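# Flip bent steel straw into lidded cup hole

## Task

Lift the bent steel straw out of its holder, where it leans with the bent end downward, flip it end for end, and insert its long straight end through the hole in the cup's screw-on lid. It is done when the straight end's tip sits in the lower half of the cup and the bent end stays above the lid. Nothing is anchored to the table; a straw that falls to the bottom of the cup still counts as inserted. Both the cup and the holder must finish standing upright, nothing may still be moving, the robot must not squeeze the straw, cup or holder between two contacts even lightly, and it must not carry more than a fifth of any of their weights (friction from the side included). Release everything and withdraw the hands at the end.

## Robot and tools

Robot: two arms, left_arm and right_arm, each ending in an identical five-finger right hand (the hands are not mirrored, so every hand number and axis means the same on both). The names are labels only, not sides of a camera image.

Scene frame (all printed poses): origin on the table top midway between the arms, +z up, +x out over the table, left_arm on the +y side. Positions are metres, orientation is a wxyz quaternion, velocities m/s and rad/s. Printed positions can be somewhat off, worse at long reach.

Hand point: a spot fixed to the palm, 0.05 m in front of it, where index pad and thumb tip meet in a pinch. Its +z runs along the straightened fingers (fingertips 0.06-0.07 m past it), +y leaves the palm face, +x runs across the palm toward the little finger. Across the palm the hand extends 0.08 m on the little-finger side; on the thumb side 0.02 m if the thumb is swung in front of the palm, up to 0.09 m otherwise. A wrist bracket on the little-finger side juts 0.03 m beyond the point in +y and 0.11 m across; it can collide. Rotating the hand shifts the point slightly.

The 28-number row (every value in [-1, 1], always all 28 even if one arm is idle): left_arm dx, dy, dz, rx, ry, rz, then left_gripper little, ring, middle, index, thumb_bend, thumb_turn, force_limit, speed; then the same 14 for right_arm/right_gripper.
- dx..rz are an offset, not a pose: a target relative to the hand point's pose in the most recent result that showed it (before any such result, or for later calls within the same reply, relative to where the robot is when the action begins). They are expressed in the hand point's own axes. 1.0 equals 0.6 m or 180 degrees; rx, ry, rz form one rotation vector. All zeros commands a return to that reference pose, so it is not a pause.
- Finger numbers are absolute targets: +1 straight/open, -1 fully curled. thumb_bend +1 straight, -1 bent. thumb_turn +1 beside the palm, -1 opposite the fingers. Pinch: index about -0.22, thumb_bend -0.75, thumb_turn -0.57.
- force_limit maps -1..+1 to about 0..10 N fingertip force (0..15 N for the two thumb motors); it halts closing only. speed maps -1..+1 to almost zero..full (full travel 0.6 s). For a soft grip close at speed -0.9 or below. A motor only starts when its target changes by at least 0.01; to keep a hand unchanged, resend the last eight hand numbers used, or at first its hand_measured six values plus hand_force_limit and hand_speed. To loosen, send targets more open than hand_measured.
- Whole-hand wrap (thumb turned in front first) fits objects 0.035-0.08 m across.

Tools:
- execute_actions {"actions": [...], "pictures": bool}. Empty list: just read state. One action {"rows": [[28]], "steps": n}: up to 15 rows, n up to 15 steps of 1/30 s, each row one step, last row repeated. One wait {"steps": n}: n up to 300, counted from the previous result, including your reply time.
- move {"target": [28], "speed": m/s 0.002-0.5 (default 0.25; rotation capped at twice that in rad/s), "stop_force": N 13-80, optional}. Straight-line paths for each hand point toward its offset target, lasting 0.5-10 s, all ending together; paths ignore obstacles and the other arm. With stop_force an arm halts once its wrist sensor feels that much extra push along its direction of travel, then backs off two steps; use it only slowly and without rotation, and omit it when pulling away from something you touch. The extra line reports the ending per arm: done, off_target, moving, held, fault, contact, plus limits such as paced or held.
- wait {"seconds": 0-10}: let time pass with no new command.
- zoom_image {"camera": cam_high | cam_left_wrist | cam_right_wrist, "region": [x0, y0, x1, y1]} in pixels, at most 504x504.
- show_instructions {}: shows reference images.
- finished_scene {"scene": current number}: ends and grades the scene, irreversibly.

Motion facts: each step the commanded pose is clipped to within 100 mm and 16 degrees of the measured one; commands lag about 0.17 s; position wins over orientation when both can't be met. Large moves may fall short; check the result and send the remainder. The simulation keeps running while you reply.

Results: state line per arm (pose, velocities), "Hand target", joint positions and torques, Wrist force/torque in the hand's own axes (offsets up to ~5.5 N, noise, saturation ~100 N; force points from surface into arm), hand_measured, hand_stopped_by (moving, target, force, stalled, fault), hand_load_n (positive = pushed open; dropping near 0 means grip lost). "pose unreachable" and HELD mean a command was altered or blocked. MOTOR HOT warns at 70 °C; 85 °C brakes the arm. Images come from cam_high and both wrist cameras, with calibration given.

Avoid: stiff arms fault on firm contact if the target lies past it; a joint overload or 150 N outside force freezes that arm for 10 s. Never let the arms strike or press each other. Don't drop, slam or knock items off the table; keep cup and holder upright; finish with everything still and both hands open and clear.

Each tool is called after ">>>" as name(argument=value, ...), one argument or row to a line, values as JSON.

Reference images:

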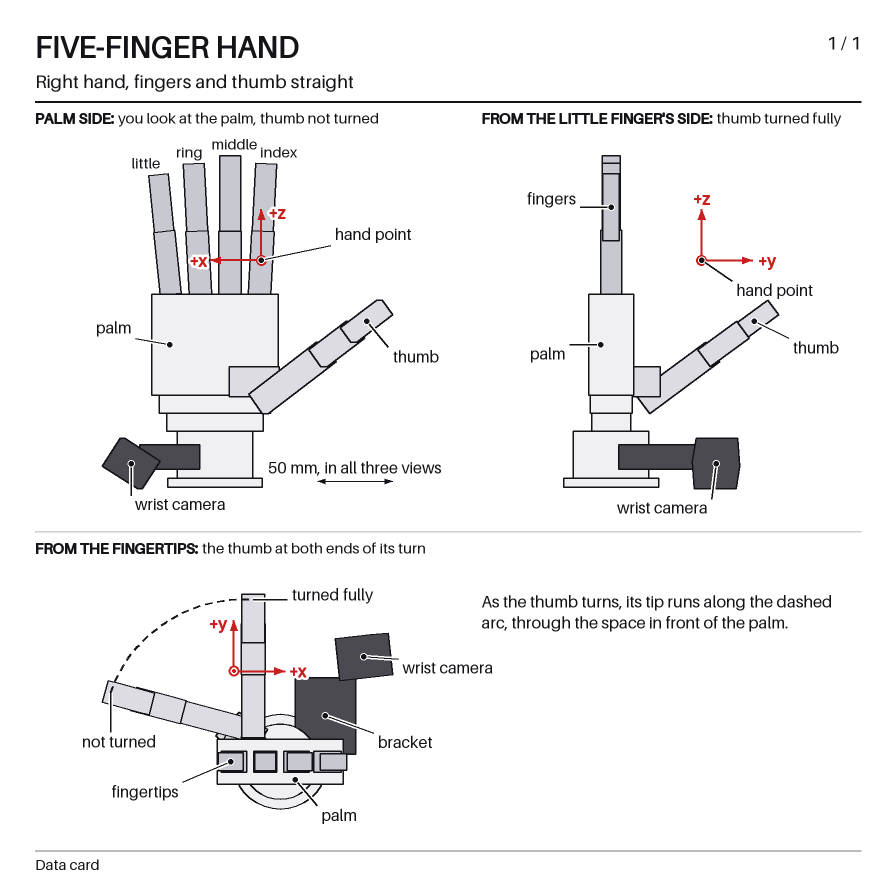

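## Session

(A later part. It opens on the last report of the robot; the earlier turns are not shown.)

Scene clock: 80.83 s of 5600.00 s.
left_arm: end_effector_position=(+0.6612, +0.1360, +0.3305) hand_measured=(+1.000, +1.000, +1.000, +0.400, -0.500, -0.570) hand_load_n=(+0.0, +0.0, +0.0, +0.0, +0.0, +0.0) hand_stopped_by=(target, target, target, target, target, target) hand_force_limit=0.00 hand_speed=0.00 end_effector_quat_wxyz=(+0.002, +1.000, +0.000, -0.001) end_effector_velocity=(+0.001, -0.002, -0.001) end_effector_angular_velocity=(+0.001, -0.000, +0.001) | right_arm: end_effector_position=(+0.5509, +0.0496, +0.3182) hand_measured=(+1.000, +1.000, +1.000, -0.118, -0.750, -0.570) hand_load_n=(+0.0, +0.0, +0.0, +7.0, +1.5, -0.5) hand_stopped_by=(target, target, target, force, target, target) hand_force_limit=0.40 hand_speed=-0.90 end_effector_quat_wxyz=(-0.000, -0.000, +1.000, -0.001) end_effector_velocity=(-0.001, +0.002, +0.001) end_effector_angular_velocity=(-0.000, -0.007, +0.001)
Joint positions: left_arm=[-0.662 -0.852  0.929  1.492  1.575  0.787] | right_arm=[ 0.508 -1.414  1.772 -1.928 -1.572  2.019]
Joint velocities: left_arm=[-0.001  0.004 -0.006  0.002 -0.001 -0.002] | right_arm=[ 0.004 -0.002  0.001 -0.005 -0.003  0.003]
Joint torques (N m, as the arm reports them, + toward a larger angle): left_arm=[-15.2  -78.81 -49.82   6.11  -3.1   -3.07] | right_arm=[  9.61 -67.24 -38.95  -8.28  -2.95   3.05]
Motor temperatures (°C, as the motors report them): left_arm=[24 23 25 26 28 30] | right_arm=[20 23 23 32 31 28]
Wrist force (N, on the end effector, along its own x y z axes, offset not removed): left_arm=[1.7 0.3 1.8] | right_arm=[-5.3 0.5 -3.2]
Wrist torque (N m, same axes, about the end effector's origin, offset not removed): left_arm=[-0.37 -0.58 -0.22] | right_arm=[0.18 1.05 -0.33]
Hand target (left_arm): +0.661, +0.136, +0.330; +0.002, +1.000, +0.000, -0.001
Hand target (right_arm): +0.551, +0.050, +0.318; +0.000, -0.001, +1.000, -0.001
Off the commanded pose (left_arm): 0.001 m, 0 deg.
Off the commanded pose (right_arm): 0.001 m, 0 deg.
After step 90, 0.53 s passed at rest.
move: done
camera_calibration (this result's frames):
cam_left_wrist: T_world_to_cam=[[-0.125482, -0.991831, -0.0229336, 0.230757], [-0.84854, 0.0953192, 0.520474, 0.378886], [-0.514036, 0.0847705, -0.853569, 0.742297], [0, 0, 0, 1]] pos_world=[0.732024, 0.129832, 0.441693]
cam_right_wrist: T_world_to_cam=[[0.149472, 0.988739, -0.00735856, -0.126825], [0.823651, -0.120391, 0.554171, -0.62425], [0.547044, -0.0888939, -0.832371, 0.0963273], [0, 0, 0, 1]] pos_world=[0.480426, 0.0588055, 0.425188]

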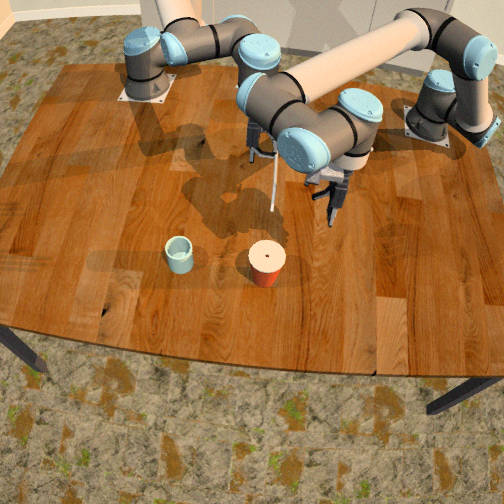

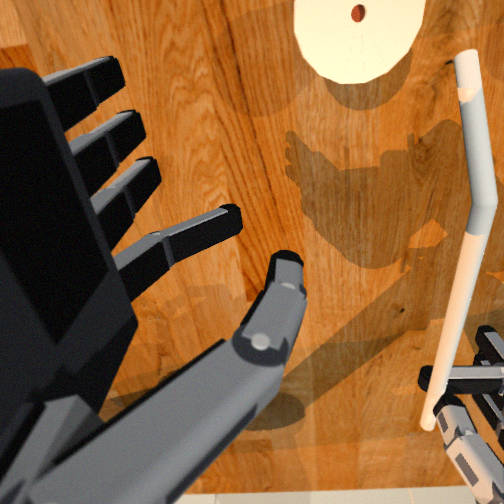

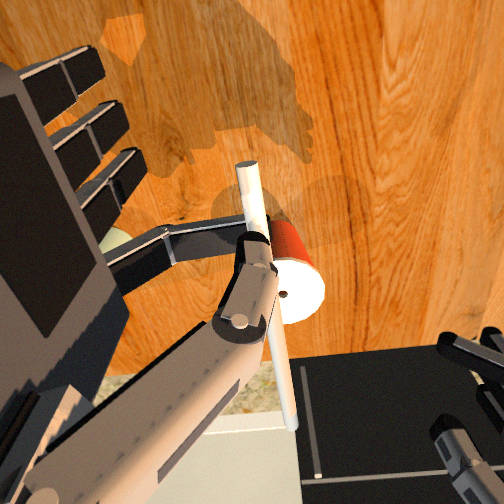

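>>> move(
  target=[0,0,0,0,0,0,1,1,1,0.4,-0.5,-0.57,0,0,0,0.04,0,-0.25,0,0,1,1,1,-0.4,-0.75,-0.57,0.4,-0.9],
  speed=0.15,
)

Scene clock: 87.70 s of 5600.00 s.
left_arm: end_effector_position=(+0.6612, +0.1360, +0.3305) hand_measured=(+1.000, +1.000, +1.000, +0.400, -0.500, -0.570) hand_load_n=(+0.0, +0.0, +0.0, +0.0, +0.0, +0.0) hand_stopped_by=(target, target, target, target, target, target) hand_force_limit=0.00 hand_speed=0.00 end_effector_quat_wxyz=(+0.002, +1.000, +0.000, -0.001) end_effector_velocity=(+0.000, +0.001, +0.001) end_effector_angular_velocity=(-0.001, -0.001, +0.001) | right_arm: end_effector_position=(+0.5511, +0.0738, +0.3181) hand_measured=(+1.000, +1.000, +1.000, -0.118, -0.750, -0.570) hand_load_n=(+0.0, +0.0, +0.0, +7.0, +1.5, -0.5) hand_stopped_by=(target, target, target, force, target, target) hand_force_limit=0.40 hand_speed=-0.90 end_effector_quat_wxyz=(-0.000, -0.000, +0.924, +0.381) end_effector_velocity=(+0.000, +0.001, +0.001) end_effector_angular_velocity=(+0.015, -0.002, -0.001)
Joint positions: left_arm=[-0.662 -0.852  0.929  1.492  1.575  0.787] | right_arm=[ 0.313 -1.411  2.069 -2.472 -0.819  1.92 ]
Joint velocities: left_arm=[ 0.001 -0.002  0.     0.    -0.     0.   ] | right_arm=[-0.002  0.003  0.004 -0.015  0.014  0.004]
Joint torques (N m, as the arm reports them, + toward a larger angle): left_arm=[  19.09 -107.58  -29.79    1.46   -3.03    2.24] | right_arm=[-13.52 -43.86 -33.26  -8.33   4.54   2.9 ]
Motor temperatures (°C, as the motors report them): left_arm=[24 23 25 26 28 30] | right_arm=[20 23 23 32 31 28]
Wrist force (N, on the end effector, along its own x y z axes, offset not removed): left_arm=[-1.7 -6.2 -7.8] | right_arm=[0.5 -1.9 3.8]
Wrist torque (N m, same axes, about the end effector's origin, offset not removed): left_arm=[-0.75 0.34 -0.61] | right_arm=[-0.63 0.03 -0.16]
Hand target (left_arm): +0.661, +0.136, +0.330; +0.002, +1.000, +0.000, -0.001
Hand target (right_arm): +0.551, +0.074, +0.318; -0.000, -0.000, +0.924, +0.382
Off the commanded pose (left_arm): 0.000 m, 0 deg.
Off the commanded pose (right_arm): 0.000 m, 0 deg.
After step 90, 0.80 s passed at rest.
move: done
camera_calibration (this result's frames):
cam_left_wrist: T_world_to_cam=[[-0.125483, -0.991831, -0.0229343, 0.230757], [-0.848541, 0.095319, 0.520474, 0.378887], [-0.514036, 0.0847711, -0.853569, 0.742296], [0, 0, 0, 1]] pos_world=[0.732024, 0.129832, 0.441693]
cam_right_wrist: T_world_to_cam=[[0.149932, 0.705434, 0.692736, -0.352764], [0.823795, -0.476563, 0.307001, -0.516617], [0.546702, 0.524643, -0.652585, -0.00394393], [0, 0, 0, 1]] pos_world=[0.480633, 0.0047202, 0.4004]

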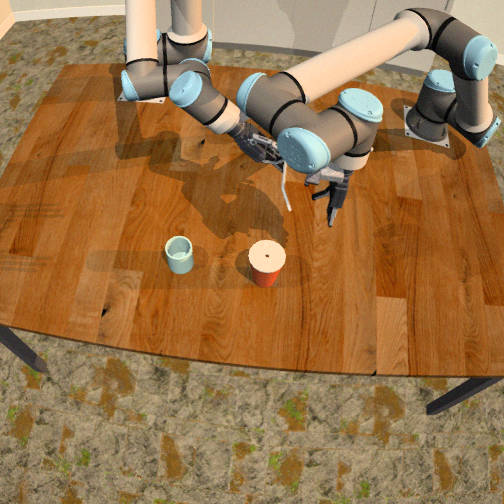

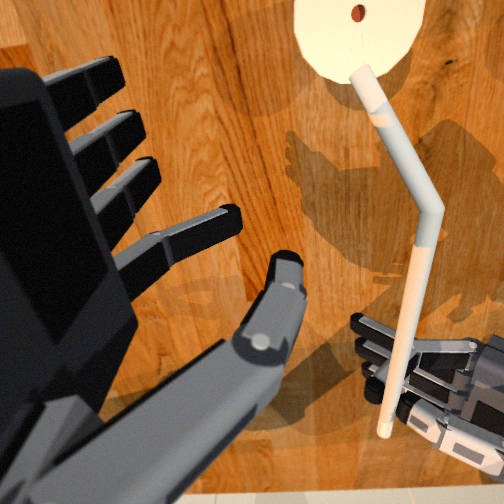

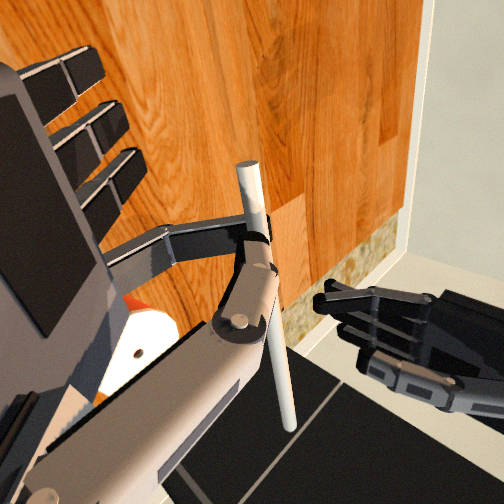

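>>> move(
  target=[-0.018,0.06,0,0,0,0,1,1,1,0.4,-0.5,-0.57,0,0,0,0,0,0,0,0,1,1,1,-0.4,-0.75,-0.57,0.4,-0.9],
  speed=0.06,
)

Scene clock: 90.97 s of 5600.00 s.
left_arm: end_effector_position=(+0.6506, +0.1003, +0.3307) hand_measured=(+1.000, +1.000, +1.000, +0.400, -0.500, -0.570) hand_load_n=(+0.0, +0.0, +0.0, +0.0, +0.0, +0.0) hand_stopped_by=(target, target, target, target, target, target) hand_force_limit=0.00 hand_speed=0.00 end_effector_quat_wxyz=(+0.002, +1.000, +0.000, -0.001) end_effector_velocity=(-0.001, -0.003, -0.000) end_effector_angular_velocity=(-0.001, -0.000, -0.000) | right_arm: end_effector_position=(+0.5511, +0.0738, +0.3181) hand_measured=(+1.000, +1.000, +1.000, -0.118, -0.750, -0.570) hand_load_n=(+0.0, +0.0, +0.0, +7.0, +1.5, -0.5) hand_stopped_by=(target, target, target, force, target, target) hand_force_limit=0.40 hand_speed=-0.90 end_effector_quat_wxyz=(-0.000, -0.000, +0.924, +0.381) end_effector_velocity=(+0.001, +0.000, +0.002) end_effector_angular_velocity=(+0.001, -0.003, -0.000)
Joint positions: left_arm=[-0.7   -0.827  0.887  1.51   1.575  0.749] | right_arm=[ 0.313 -1.411  2.069 -2.472 -0.819  1.92 ]
Joint velocities: left_arm=[-0.003  0.002 -0.003  0.001  0.    -0.002] | right_arm=[-0.    -0.    -0.003  0.     0.    -0.   ]
Joint torques (N m, as the arm reports them, + toward a larger angle): left_arm=[-14.33 -79.26 -49.54   6.35  -3.26  -2.38] | right_arm=[  7.01 -61.51 -46.09  -0.25  -1.67  -3.62]
Motor temperatures (°C, as the motors report them): left_arm=[24 23 25 26 28 30] | right_arm=[20 23 23 32 31 28]
Wrist force (N, on the end effector, along its own x y z axes, offset not removed): left_arm=[4.7 -1.5 0.1] | right_arm=[-6.7 0.5 3.5]
Wrist torque (N m, same axes, about the end effector's origin, offset not removed): left_arm=[-0.29 -0.79 0.10] | right_arm=[-0.19 1.16 -0.29]
Hand target (left_arm): +0.651, +0.100, +0.331; +0.002, +1.000, +0.000, -0.001
Hand target (right_arm): +0.551, +0.074, +0.318; -0.000, -0.000, +0.924, +0.381
Off the commanded pose (left_arm): 0.000 m, 0 deg.
Off the commanded pose (right_arm): 0.000 m, 0 deg.
move: done
camera_calibration (this result's frames):
cam_left_wrist: T_world_to_cam=[[-0.125481, -0.99183, -0.0229908, 0.193985], [-0.848572, 0.0952935, 0.520427, 0.373216], [-0.513984, 0.0848132, -0.853597, 0.740003], [0, 0, 0, 1]] pos_world=[0.721392, 0.0940725, 0.441892]
cam_right_wrist: T_world_to_cam=[[0.149935, 0.705425, 0.692745, -0.352766], [0.823794, -0.476569, 0.306994, -0.516613], [0.546701, 0.52465, -0.652579, -0.00394808], [0, 0, 0, 1]] pos_world=[0.480634, 0.00471962, 0.400397]

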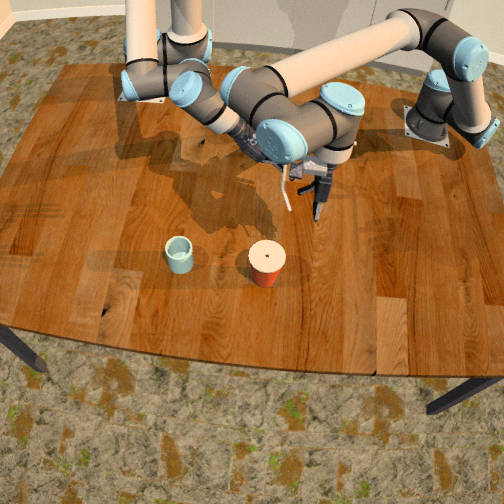

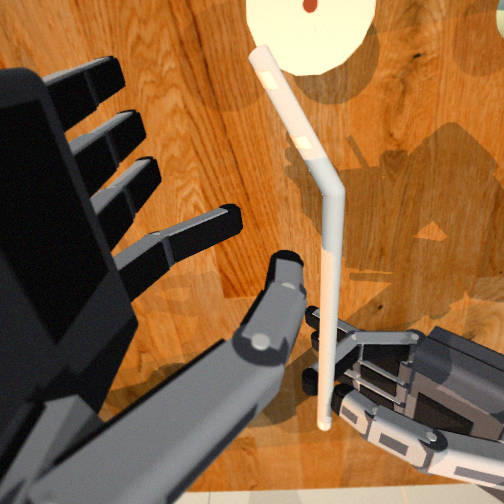

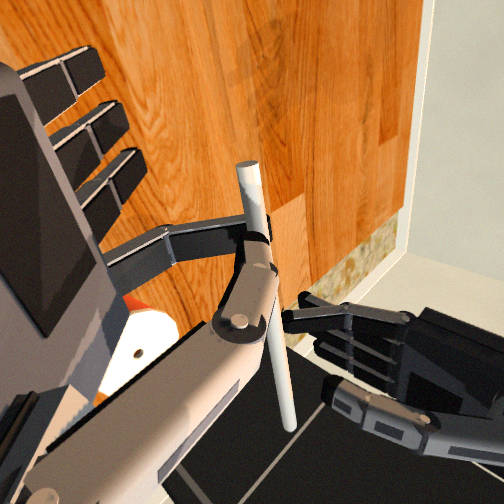

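>>> move(
  target=[0.01,0.043,-0.007,0,0,0,1,1,1,0.4,-0.5,-0.57,0,0,0,0,0,0,0,0,1,1,1,-0.4,-0.75,-0.57,0.4,-0.9],
  speed=0.03,
)

>>> move(
  target=[0,0,0,0,0,0,1,1,1,0.1,-0.75,-0.57,-0.6,-0.7,0,0,0,0,0,0,1,1,1,-0.4,-0.75,-0.57,0.4,-0.9],
)

Scene clock: 96.77 s of 5600.00 s.
left_arm: end_effector_position=(+0.6566, +0.0747, +0.3349) hand_measured=(+1.000, +1.000, +1.000, +0.400, -0.500, -0.570) hand_load_n=(+0.0, +0.0, +0.0, +0.0, +0.0, +0.0) hand_stopped_by=(target, target, target, target, target, target) hand_force_limit=0.00 hand_speed=0.00 end_effector_quat_wxyz=(+0.002, +1.000, +0.000, -0.001) end_effector_velocity=(+0.001, -0.002, +0.002) end_effector_angular_velocity=(-0.001, -0.001, +0.000) | right_arm: end_effector_position=(+0.5511, +0.0738, +0.3181) hand_measured=(+1.000, +1.000, +1.000, -0.118, -0.750, -0.570) hand_load_n=(+0.0, +0.0, +0.0, +7.0, +1.5, -0.5) hand_stopped_by=(target, target, target, force, target, target) hand_force_limit=0.40 hand_speed=-0.90 end_effector_quat_wxyz=(-0.000, -0.000, +0.924, +0.381) end_effector_velocity=(+0.001, -0.000, +0.001) end_effector_angular_velocity=(+0.000, -0.002, -0.001)
Joint positions: left_arm=[-0.714 -0.783  0.803  1.55   1.575  0.734] | right_arm=[ 0.313 -1.411  2.069 -2.472 -0.819  1.92 ]
Joint velocities: left_arm=[-0.001  0.003 -0.008  0.004 -0.    -0.001] | right_arm=[-0.    -0.    -0.001 -0.001 -0.001  0.001]
Joint torques (N m, as the arm reports them, + toward a larger angle): left_arm=[-14.62 -82.28 -51.63   6.55  -3.22  -2.69] | right_arm=[  5.18 -58.44 -44.44  -1.08  -0.79  -3.54]
Motor temperatures (°C, as the motors report them): left_arm=[24 23 25 26 28 30] | right_arm=[20 23 23 32 31 28]
Wrist force (N, on the end effector, along its own x y z axes, offset not removed): left_arm=[7.1 -5.0 1.3] | right_arm=[-2.9 -3.8 0.8]
Wrist torque (N m, same axes, about the end effector's origin, offset not removed): left_arm=[-1.20 -1.36 0.11] | right_arm=[-0.51 0.50 -0.14]
Hand target (left_arm): +0.657, +0.074, +0.335; +0.002, +1.000, +0.000, -0.001
Hand target (right_arm): +0.551, +0.074, +0.318; -0.000, -0.000, +0.924, +0.381
Off the commanded pose (left_arm): 0.000 m, 0 deg.
Off the commanded pose (right_arm): 0.000 m, 0 deg.
After step 90, 1.57 s passed at rest.
move: done
camera_calibration (this result's frames):
cam_left_wrist: T_world_to_cam=[[-0.125473, -0.991831, -0.0229933, 0.169528], [-0.848599, 0.0952892, 0.520384, 0.378551], [-0.513942, 0.0848062, -0.853623, 0.748893], [0, 0, 0, 1]] pos_world=[0.727397, 0.0685607, 0.446178]
cam_right_wrist: T_world_to_cam=[[0.149932, 0.705434, 0.692736, -0.352764], [0.823795, -0.476563, 0.307002, -0.516617], [0.546702, 0.524643, -0.652585, -0.00394392], [0, 0, 0, 1]] pos_world=[0.480633, 0.00472032, 0.400401]

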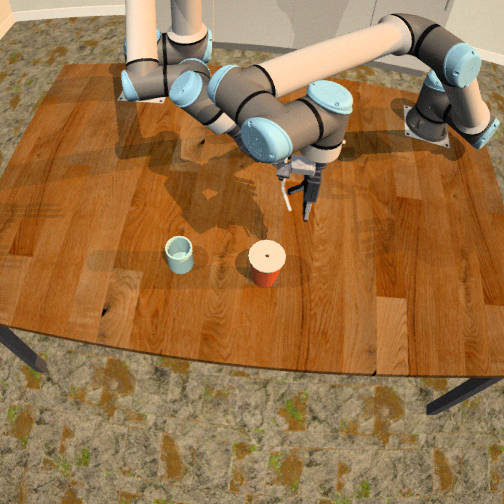

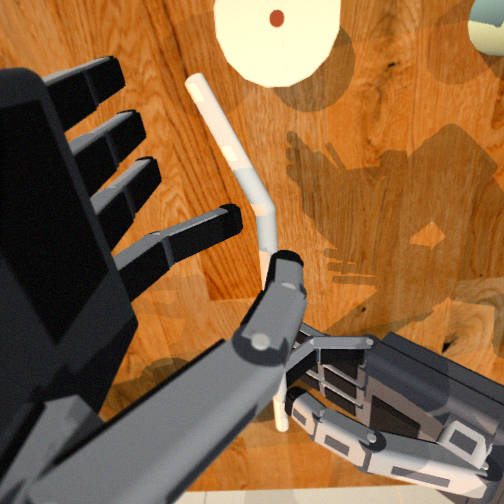

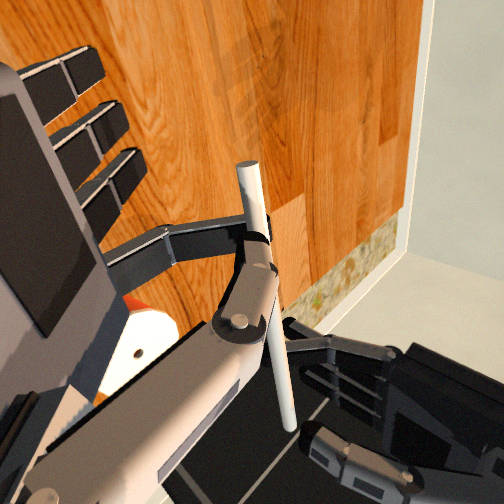

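Scene clock: 97.83 s of 5600.00 s.
left_arm: end_effector_position=(+0.6566, +0.0747, +0.3349) hand_measured=(+1.000, +1.000, +1.000, +0.100, -0.750, -0.570) hand_load_n=(+0.0, +0.0, +0.0, +0.0, +0.0, +0.0) hand_stopped_by=(target, target, target, target, target, target) hand_force_limit=-0.60 hand_speed=-0.70 end_effector_quat_wxyz=(+0.002, +1.000, +0.000, -0.001) end_effector_velocity=(-0.001, -0.001, -0.001) end_effector_angular_velocity=(-0.001, +0.000, -0.001) | right_arm: end_effector_position=(+0.5511, +0.0738, +0.3181) hand_measured=(+1.000, +1.000, +1.000, -0.118, -0.750, -0.570) hand_load_n=(+0.0, +0.0, +0.0, +7.0, +1.5, -0.5) hand_stopped_by=(target, target, target, force, target, target) hand_force_limit=0.40 hand_speed=-0.90 end_effector_quat_wxyz=(-0.000, -0.000, +0.924, +0.381) end_effector_velocity=(+0.000, -0.000, +0.002) end_effector_angular_velocity=(+0.001, -0.002, -0.001)
Joint positions: left_arm=[-0.714 -0.783  0.803  1.55   1.575  0.734] | right_arm=[ 0.313 -1.411  2.069 -2.472 -0.819  1.92 ]
Joint velocities: left_arm=[-0.001  0.001 -0.    -0.001  0.001 -0.   ] | right_arm=[-0.    -0.002 -0.001 -0.    -0.     0.001]
Joint torques (N m, as the arm reports them, + toward a larger angle): left_arm=[   6.31 -113.53  -29.26    1.41   -3.19   -0.42] | right_arm=[  4.82 -59.47 -43.77  -1.26  -1.05  -3.36]
Motor temperatures (°C, as the motors report them): left_arm=[24 23 25 26 28 30] | right_arm=[20 23 23 32 31 28]
Wrist force (N, on the end effector, along its own x y z axes, offset not removed): left_arm=[-3.8 -2.0 2.5] | right_arm=[-5.6 -1.2 -0.8]
Wrist torque (N m, same axes, about the end effector's origin, offset not removed): left_arm=[-0.50 0.31 -0.64] | right_arm=[-0.03 1.02 -0.32]
Hand target (left_arm): +0.657, +0.075, +0.335; +0.002, +1.000, +0.000, -0.001
Hand target (right_arm): +0.551, +0.074, +0.318; -0.000, -0.000, +0.924, +0.381
Off the commanded pose (left_arm): 0.000 m, 0 deg.
Off the commanded pose (right_arm): 0.000 m, 0 deg.
move: done
camera_calibration (this result's frames):
cam_left_wrist: T_world_to_cam=[[-0.125475, -0.99183, -0.0230062, 0.169504], [-0.848592, 0.095283, 0.520397, 0.37854], [-0.513953, 0.0848196, -0.853614, 0.748875], [0, 0, 0, 1]] pos_world=[0.727381, 0.0685315, 0.446159]
cam_right_wrist: T_world_to_cam=[[0.149931, 0.705434, 0.692736, -0.352764], [0.823795, -0.476563, 0.307002, -0.516617], [0.546702, 0.524643, -0.652585, -0.00394394], [0, 0, 0, 1]] pos_world=[0.480633, 0.00472031, 0.400401]

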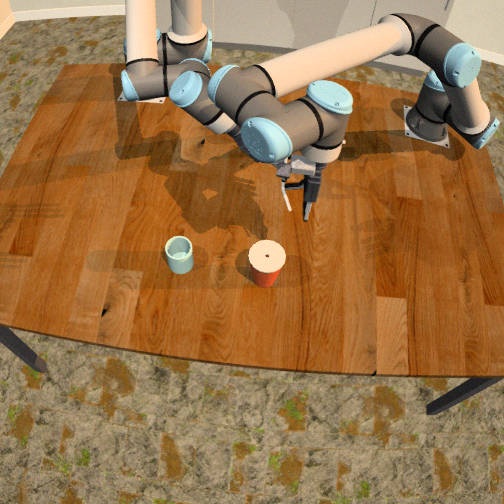

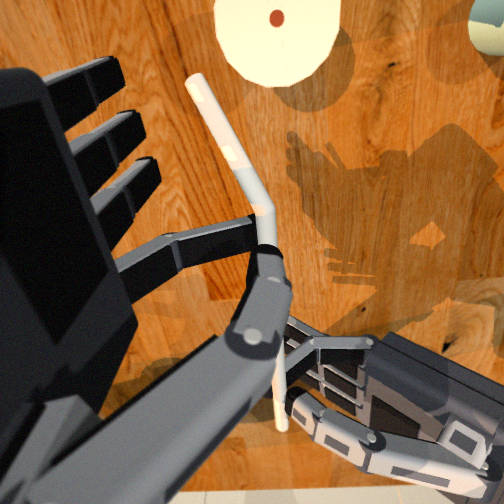

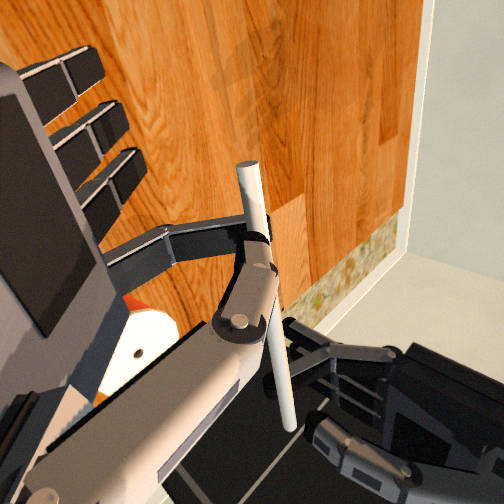

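>>> move(
  target=[-0.004,0.002,0.011,0,0,0,1,1,1,0.0,-0.75,-0.57,-0.6,-0.8,0,0,0,0,0,0,1,1,1,-0.4,-0.75,-0.57,0.4,-0.9],
  speed=0.015,
)

>>> zoom_image(
  camera="cam_right_wrist",
  region=[230, 320, 380, 470],
)

Scene clock: 100.60 s of 5600.00 s.
left_arm: end_effector_position=(+0.6543, +0.0735, +0.3286) hand_measured=(+1.000, +1.000, +1.000, +0.000, -0.750, -0.570) hand_load_n=(+0.0, +0.0, +0.0, +0.0, +0.0, +0.0) hand_stopped_by=(target, target, target, target, target, target) hand_force_limit=-0.60 hand_speed=-0.80 end_effector_quat_wxyz=(+0.002, +1.000, +0.000, -0.001) end_effector_velocity=(-0.002, -0.001, -0.003) end_effector_angular_velocity=(+0.001, +0.002, -0.001) | right_arm: end_effector_position=(+0.5511, +0.0738, +0.3181) hand_measured=(+1.000, +1.000, +1.000, -0.118, -0.750, -0.570) hand_load_n=(+0.0, +0.0, +0.0, +7.0, +1.0, -0.5) hand_stopped_by=(target, target, target, force, target, target) hand_force_limit=0.40 hand_speed=-0.90 end_effector_quat_wxyz=(-0.000, -0.000, +0.924, +0.381) end_effector_velocity=(-0.001, -0.000, -0.001) end_effector_angular_velocity=(-0.001, +0.001, +0.000)
Joint positions: left_arm=[-0.717 -0.786  0.818  1.537  1.575  0.732] | right_arm=[ 0.313 -1.411  2.069 -2.472 -0.819  1.92 ]
Joint velocities: left_arm=[-0.002 -0.001  0.007 -0.004  0.    -0.001] | right_arm=[ 0.    -0.     0.002 -0.    -0.    -0.   ]
Joint torques (N m, as the arm reports them, + toward a larger angle): left_arm=[ -13.71 -112.11  -30.54    1.21   -3.26   -2.68] | right_arm=[  4.75 -59.4  -44.    -1.2   -1.06  -3.5 ]
Motor temperatures (°C, as the motors report them): left_arm=[24 23 25 26 28 30] | right_arm=[20 23 23 32 31 28]
Wrist force (N, on the end effector, along its own x y z axes, offset not removed): left_arm=[0.5 0.4 -2.5] | right_arm=[-2.7 -1.1 3.2]
Wrist torque (N m, same axes, about the end effector's origin, offset not removed): left_arm=[0.09 -0.16 0.04] | right_arm=[-0.39 0.49 -0.09]
Hand target (left_arm): +0.654, +0.073, +0.328; +0.002, +1.000, +0.000, -0.001
Hand target (right_arm): +0.551, +0.074, +0.318; -0.000, -0.000, +0.924, +0.381
Off the commanded pose (left_arm): 0.000 m, 0 deg.
Off the commanded pose (right_arm): 0.000 m, 0 deg.
move: done
camera_calibration (this result's frames):
cam_left_wrist: T_world_to_cam=[[-0.125477, -0.991829, -0.0230234, 0.167903], [-0.848586, 0.0952748, 0.520409, 0.379986], [-0.513963, 0.0848366, -0.853607, 0.742397], [0, 0, 0, 1]] pos_world=[0.725084, 0.0673452, 0.439832]
cam_right_wrist: T_world_to_cam=[[0.149931, 0.705434, 0.692736, -0.352764], [0.823795, -0.476563, 0.307002, -0.516617], [0.546702, 0.524643, -0.652585, -0.00394391], [0, 0, 0, 1]] pos_world=[0.480633, 0.0047203, 0.400401]

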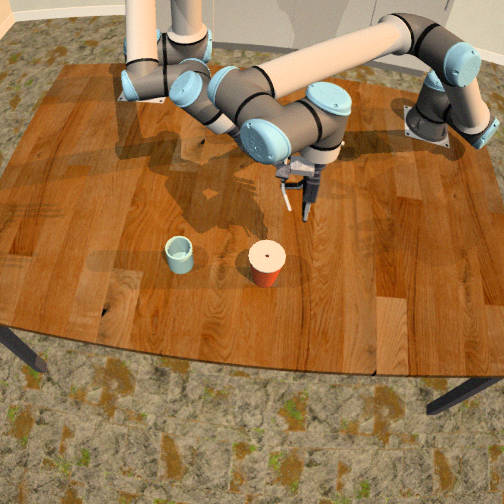

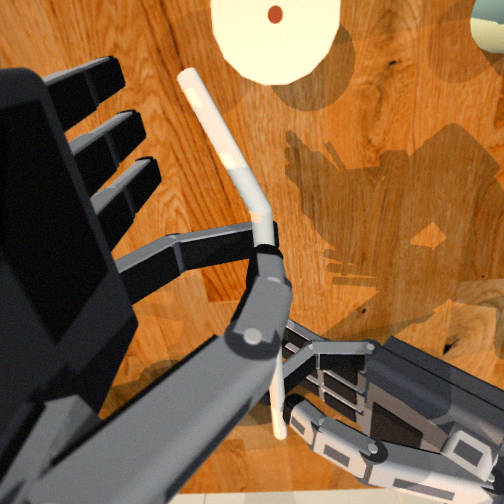

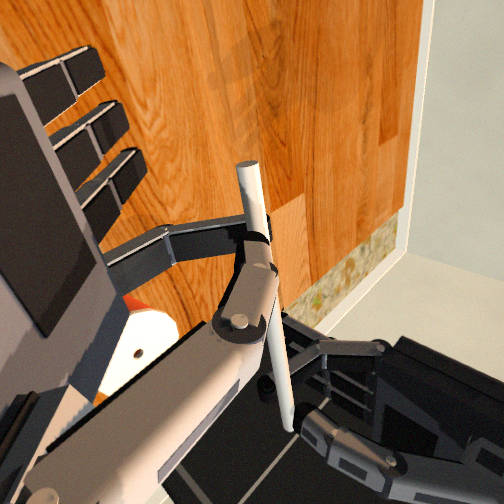

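Region (230, 320, 380, 470) of cam_right_wrist's 504x504 image, scaled by 3.360, with more detail than that image has.

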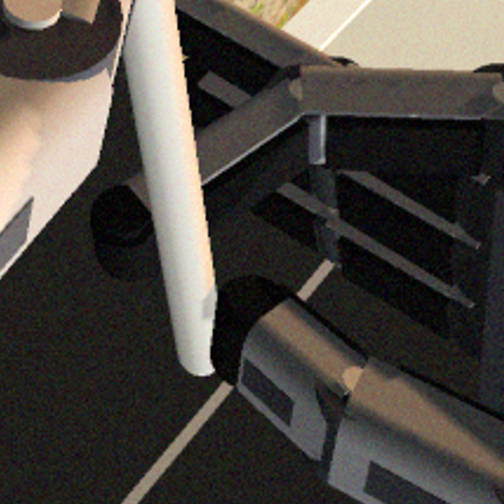

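Touching about now. Close index.

>>> move(
  target=[0,0,0,0,0,0,1,1,1,-0.4,-0.75,-0.57,0.5,-0.9,0,0,0,0,0,0,1,1,1,-0.4,-0.75,-0.57,0.4,-0.9],
)

Scene clock: 102.50 s of 5600.00 s.
left_arm: end_effector_position=(+0.6543, +0.0735, +0.3287) hand_measured=(+1.000, +1.000, +1.000, -0.102, -0.750, -0.570) hand_load_n=(+0.0, +0.0, +0.0, +8.5, +1.5, +0.0) hand_stopped_by=(target, target, target, force, target, target) hand_force_limit=0.50 hand_speed=-0.90 end_effector_quat_wxyz=(+0.002, +1.000, +0.000, -0.001) end_effector_velocity=(+0.001, +0.001, -0.001) end_effector_angular_velocity=(+0.000, +0.001, +0.001) | right_arm: end_effector_position=(+0.5511, +0.0738, +0.3181) hand_measured=(+1.000, +1.000, +1.000, -0.118, -0.750, -0.570) hand_load_n=(+0.0, +0.0, +0.0, +7.0, +1.0, -1.0) hand_stopped_by=(target, target, target, force, target, target) hand_force_limit=0.40 hand_speed=-0.90 end_effector_quat_wxyz=(-0.000, -0.000, +0.924, +0.381) end_effector_velocity=(+0.000, +0.000, +0.002) end_effector_angular_velocity=(+0.001, -0.001, +0.000)
Joint positions: left_arm=[-0.717 -0.786  0.818  1.537  1.575  0.732] | right_arm=[ 0.313 -1.411  2.069 -2.472 -0.819  1.92 ]
Joint velocities: left_arm=[ 0.002  0.001 -0.     0.     0.001  0.001] | right_arm=[ 0.    -0.001 -0.002  0.001  0.     0.001]
Joint torques (N m, as the arm reports them, + toward a larger angle): left_arm=[ 19.08 -88.16 -50.47   6.31  -3.17   1.96] | right_arm=[  5.67 -58.42 -44.06  -1.12  -0.91  -3.18]
Motor temperatures (°C, as the motors report them): left_arm=[24 23 25 26 28 30] | right_arm=[20 23 23 32 31 28]
Wrist force (N, on the end effector, along its own x y z axes, offset not removed): left_arm=[-2.7 -7.7 1.2] | right_arm=[-1.7 1.5 1.8]
Wrist torque (N m, same axes, about the end effector's origin, offset not removed): left_arm=[-1.42 0.26 -0.54] | right_arm=[0.00 -0.03 -0.01]
Hand target (left_arm): +0.654, +0.074, +0.329; +0.002, +1.000, +0.000, -0.001
Hand target (right_arm): +0.551, +0.074, +0.318; -0.000, -0.000, +0.924, +0.381
Off the commanded pose (left_arm): 0.000 m, 0 deg.
Off the commanded pose (right_arm): 0.000 m, 0 deg.
move: done
camera_calibration (this result's frames):
cam_left_wrist: T_world_to_cam=[[-0.125457, -0.991833, -0.0229683, 0.167835], [-0.848618, 0.0952914, 0.520352, 0.379944], [-0.513914, 0.0847729, -0.853643, 0.742432], [0, 0, 0, 1]] pos_world=[0.725029, 0.0673208, 0.439922]
cam_right_wrist: T_world_to_cam=[[0.149932, 0.705434, 0.692736, -0.352764], [0.823795, -0.476563, 0.307001, -0.516617], [0.546702, 0.524643, -0.652585, -0.00394385], [0, 0, 0, 1]] pos_world=[0.480633, 0.00472026, 0.4004]

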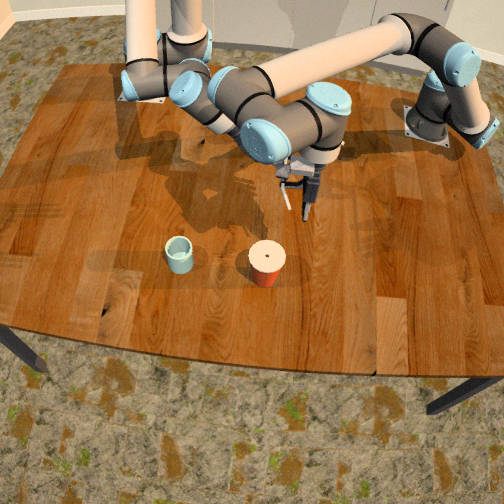

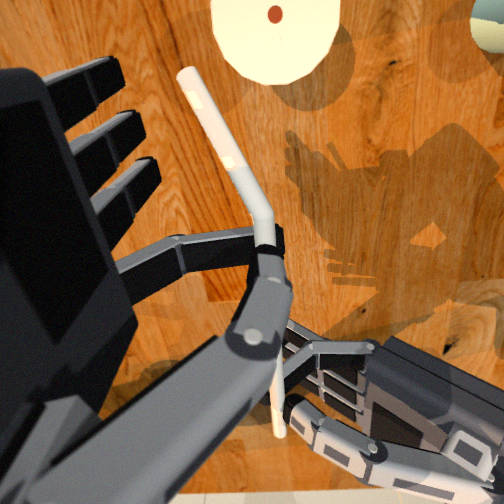

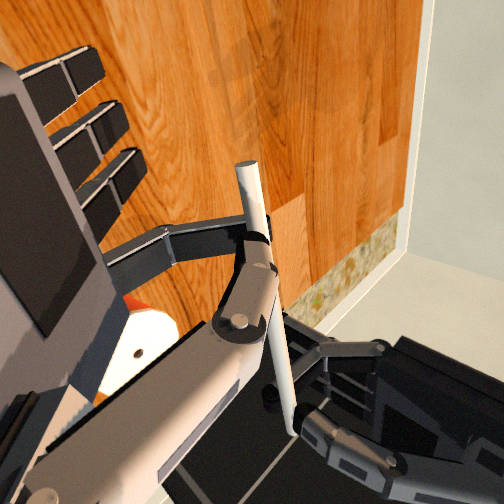

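>>> move(
  target=[0,0,0,0,0,0,1,1,1,-0.4,-0.75,-0.57,0.5,-0.9,0,0,-0.008,0,0,0,1,1,1,1,-0.75,-0.57,0.4,-0.3],
  speed=0.01,
)

>>> move(
  target=[0,0,0,0,0,0,1,1,1,-0.4,-0.75,-0.57,0.5,-0.9,0,-0.29,-0.2,0,0,0,1,1,1,1,-0.75,-0.57,0.4,-0.3],
  speed=0.2,
)

Scene clock: 106.70 s of 5600.00 s.
left_arm: end_effector_position=(+0.6543, +0.0735, +0.3286) hand_measured=(+1.000, +1.000, +1.000, -0.102, -0.750, -0.570) hand_load_n=(+0.0, +0.0, +0.0, +4.5, +0.5, -1.0) hand_stopped_by=(target, target, target, force, target, target) hand_force_limit=0.50 hand_speed=-0.90 end_effector_quat_wxyz=(+0.002, +1.000, +0.000, -0.001) end_effector_velocity=(-0.000, -0.001, +0.000) end_effector_angular_velocity=(-0.001, -0.001, -0.001) | right_arm: end_effector_position=(+0.5511, +0.0704, +0.3215) hand_measured=(+1.000, +1.000, +1.000, +1.000, -0.750, -0.570) hand_load_n=(+0.0, +0.0, +0.0, +0.0, +0.0, +0.0) hand_stopped_by=(target, target, target, target, target, target) hand_force_limit=0.40 hand_speed=-0.30 end_effector_quat_wxyz=(-0.000, -0.000, +0.924, +0.381) end_effector_velocity=(-0.000, -0.000, -0.001) end_effector_angular_velocity=(-0.001, +0.001, -0.000)
Joint positions: left_arm=[-0.717 -0.786  0.818  1.537  1.575  0.732] | right_arm=[ 0.308 -1.419  2.069 -2.46  -0.818  1.913]
Joint velocities: left_arm=[-0.001  0.    -0.    -0.001  0.    -0.   ] | right_arm=[ 0.     0.     0.001  0.    -0.001  0.   ]
Joint torques (N m, as the arm reports them, + toward a larger angle): left_arm=[ -13.43 -112.89  -40.48    5.28   -2.56   -2.9 ] | right_arm=[-12.58 -60.16 -46.1    0.08   4.22  -3.77]
Motor temperatures (°C, as the motors report them): left_arm=[24 23 25 26 28 30] | right_arm=[20 23 23 32 31 28]
Wrist force (N, on the end effector, along its own x y z axes, offset not removed): left_arm=[2.1 0.2 1.4] | right_arm=[-4.1 4.9 -1.4]
Wrist torque (N m, same axes, about the end effector's origin, offset not removed): left_arm=[-0.35 -0.41 -0.12] | right_arm=[0.86 0.73 -0.22]
Hand target (left_arm): +0.654, +0.074, +0.329; +0.002, +1.000, +0.000, -0.001
Hand target (right_arm): +0.551, +0.070, +0.321; -0.000, -0.000, +0.924, +0.381
Off the commanded pose (left_arm): 0.000 m, 0 deg.
Off the commanded pose (right_arm): 0.000 m, 0 deg.
move: done
camera_calibration (this result's frames):
cam_left_wrist: T_world_to_cam=[[-0.125435, -0.991836, -0.0229817, 0.16785], [-0.848613, 0.095265, 0.520365, 0.379984], [-0.513927, 0.0847748, -0.853634, 0.742429], [0, 0, 0, 1]] pos_world=[0.725069, 0.0673407, 0.43989]
cam_right_wrist: T_world_to_cam=[[0.149945, 0.705434, 0.692733, -0.352727], [0.8238, -0.476563, 0.306986, -0.519258], [0.546689, 0.524643, -0.652595, 0.0000576406], [0, 0, 0, 1]] pos_world=[0.480623, 0.00133657, 0.403788]

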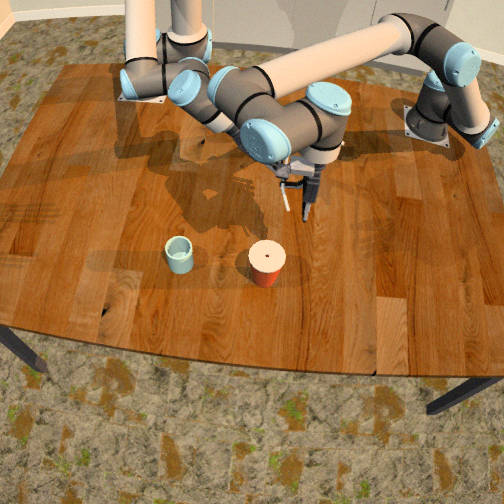

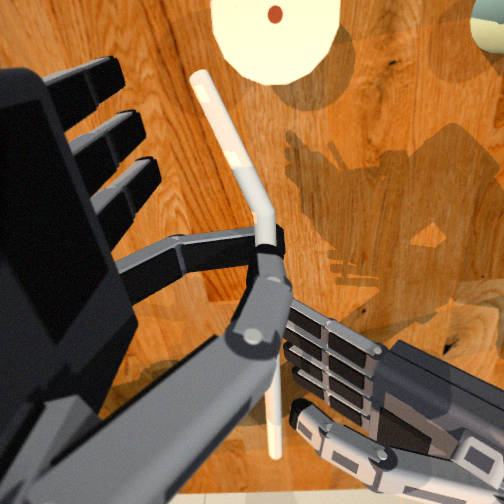

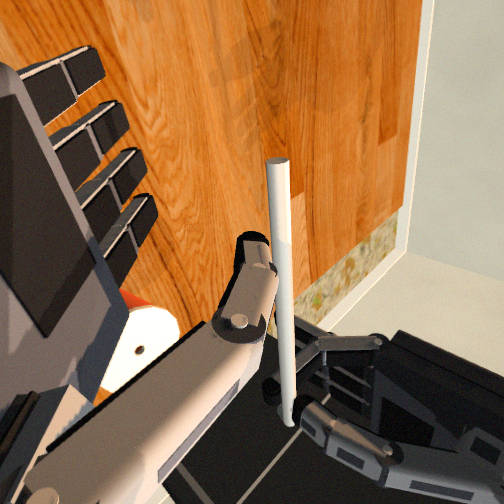

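Scene clock: 108.40 s of 5600.00 s.
left_arm: end_effector_position=(+0.6543, +0.0735, +0.3287) hand_measured=(+1.000, +1.000, +1.000, -0.102, -0.750, -0.570) hand_load_n=(+0.0, +0.0, +0.0, +4.5, +0.5, -1.0) hand_stopped_by=(target, target, target, force, target, target) hand_force_limit=0.50 hand_speed=-0.90 end_effector_quat_wxyz=(+0.002, +1.000, +0.000, -0.001) end_effector_velocity=(+0.000, -0.000, -0.001) end_effector_angular_velocity=(-0.000, +0.000, -0.000) | right_arm: end_effector_position=(+0.5512, -0.1371, +0.2839) hand_measured=(+1.000, +1.000, +1.000, +1.000, -0.750, -0.570) hand_load_n=(+0.0, +0.0, +0.0, +0.0, +0.0, +0.0) hand_stopped_by=(target, target, target, target, target, target) hand_force_limit=0.40 hand_speed=-0.30 end_effector_quat_wxyz=(-0.000, -0.000, +0.924, +0.382) end_effector_velocity=(+0.000, -0.002, -0.001) end_effector_angular_velocity=(-0.001, +0.000, +0.001)
Joint positions: left_arm=[-0.717 -0.786  0.818  1.537  1.575  0.732] | right_arm=[-0.024 -1.54   2.204 -2.151 -0.791  1.453]
Joint velocities: left_arm=[-0.     0.001  0.    -0.001  0.    -0.   ] | right_arm=[-0.004  0.001 -0.001  0.005 -0.001 -0.008]
Joint torques (N m, as the arm reports them, + toward a larger angle): left_arm=[  -6.7  -107.39  -40.58    5.2    -2.59   -1.66] | right_arm=[-15.09 -49.62 -32.24   0.66  -1.28  -3.28]
Motor temperatures (°C, as the motors report them): left_arm=[24 23 25 26 28 30] | right_arm=[20 23 23 32 31 28]
Wrist force (N, on the end effector, along its own x y z axes, offset not removed): left_arm=[4.4 -4.1 -2.2] | right_arm=[-1.2 -2.4 3.3]
Wrist torque (N m, same axes, about the end effector's origin, offset not removed): left_arm=[-0.85 -0.67 -0.03] | right_arm=[-0.55 0.29 -0.19]
Hand target (left_arm): +0.654, +0.074, +0.329; +0.002, +1.000, +0.000, -0.001
Hand target (right_arm): +0.551, -0.137, +0.284; -0.000, -0.000, +0.924, +0.382
Off the commanded pose (left_arm): 0.000 m, 0 deg.
Off the commanded pose (right_arm): 0.000 m, 0 deg.
move: done
camera_calibration (this result's frames):
cam_left_wrist: T_world_to_cam=[[-0.125436, -0.991836, -0.0229766, 0.167843], [-0.848616, 0.0952685, 0.52036, 0.37998], [-0.513923, 0.0847701, -0.853638, 0.742432], [0, 0, 0, 1]] pos_world=[0.725063, 0.0673367, 0.439898]
cam_right_wrist: T_world_to_cam=[[0.150033, 0.705169, 0.692984, -0.180445], [0.823727, -0.476789, 0.306833, -0.60661], [0.546776, 0.524795, -0.6524, 0.0842525], [0, 0, 0, 1]] pos_world=[0.480686, -0.206196, 0.36614]

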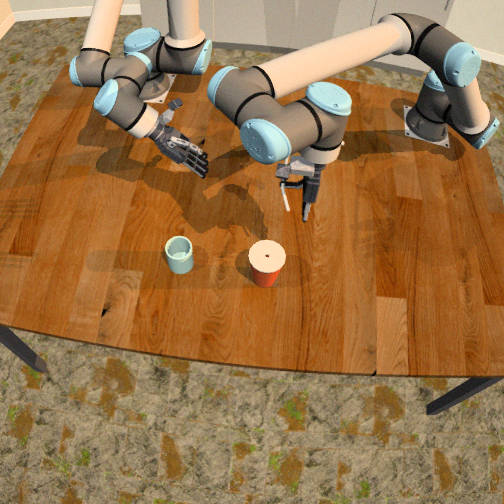

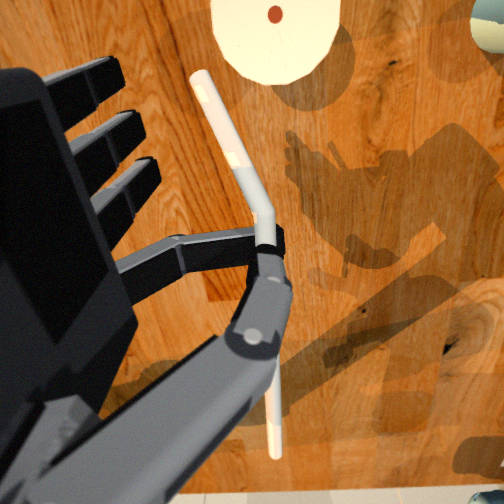

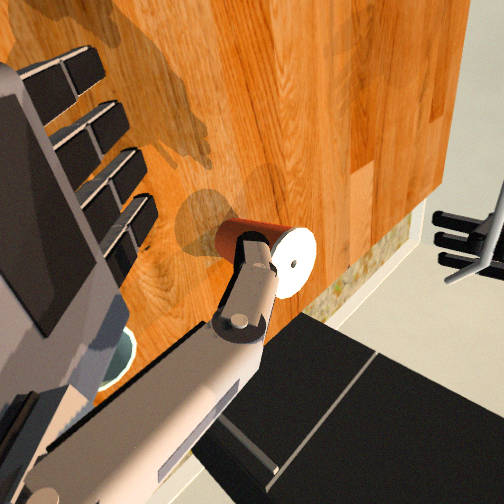

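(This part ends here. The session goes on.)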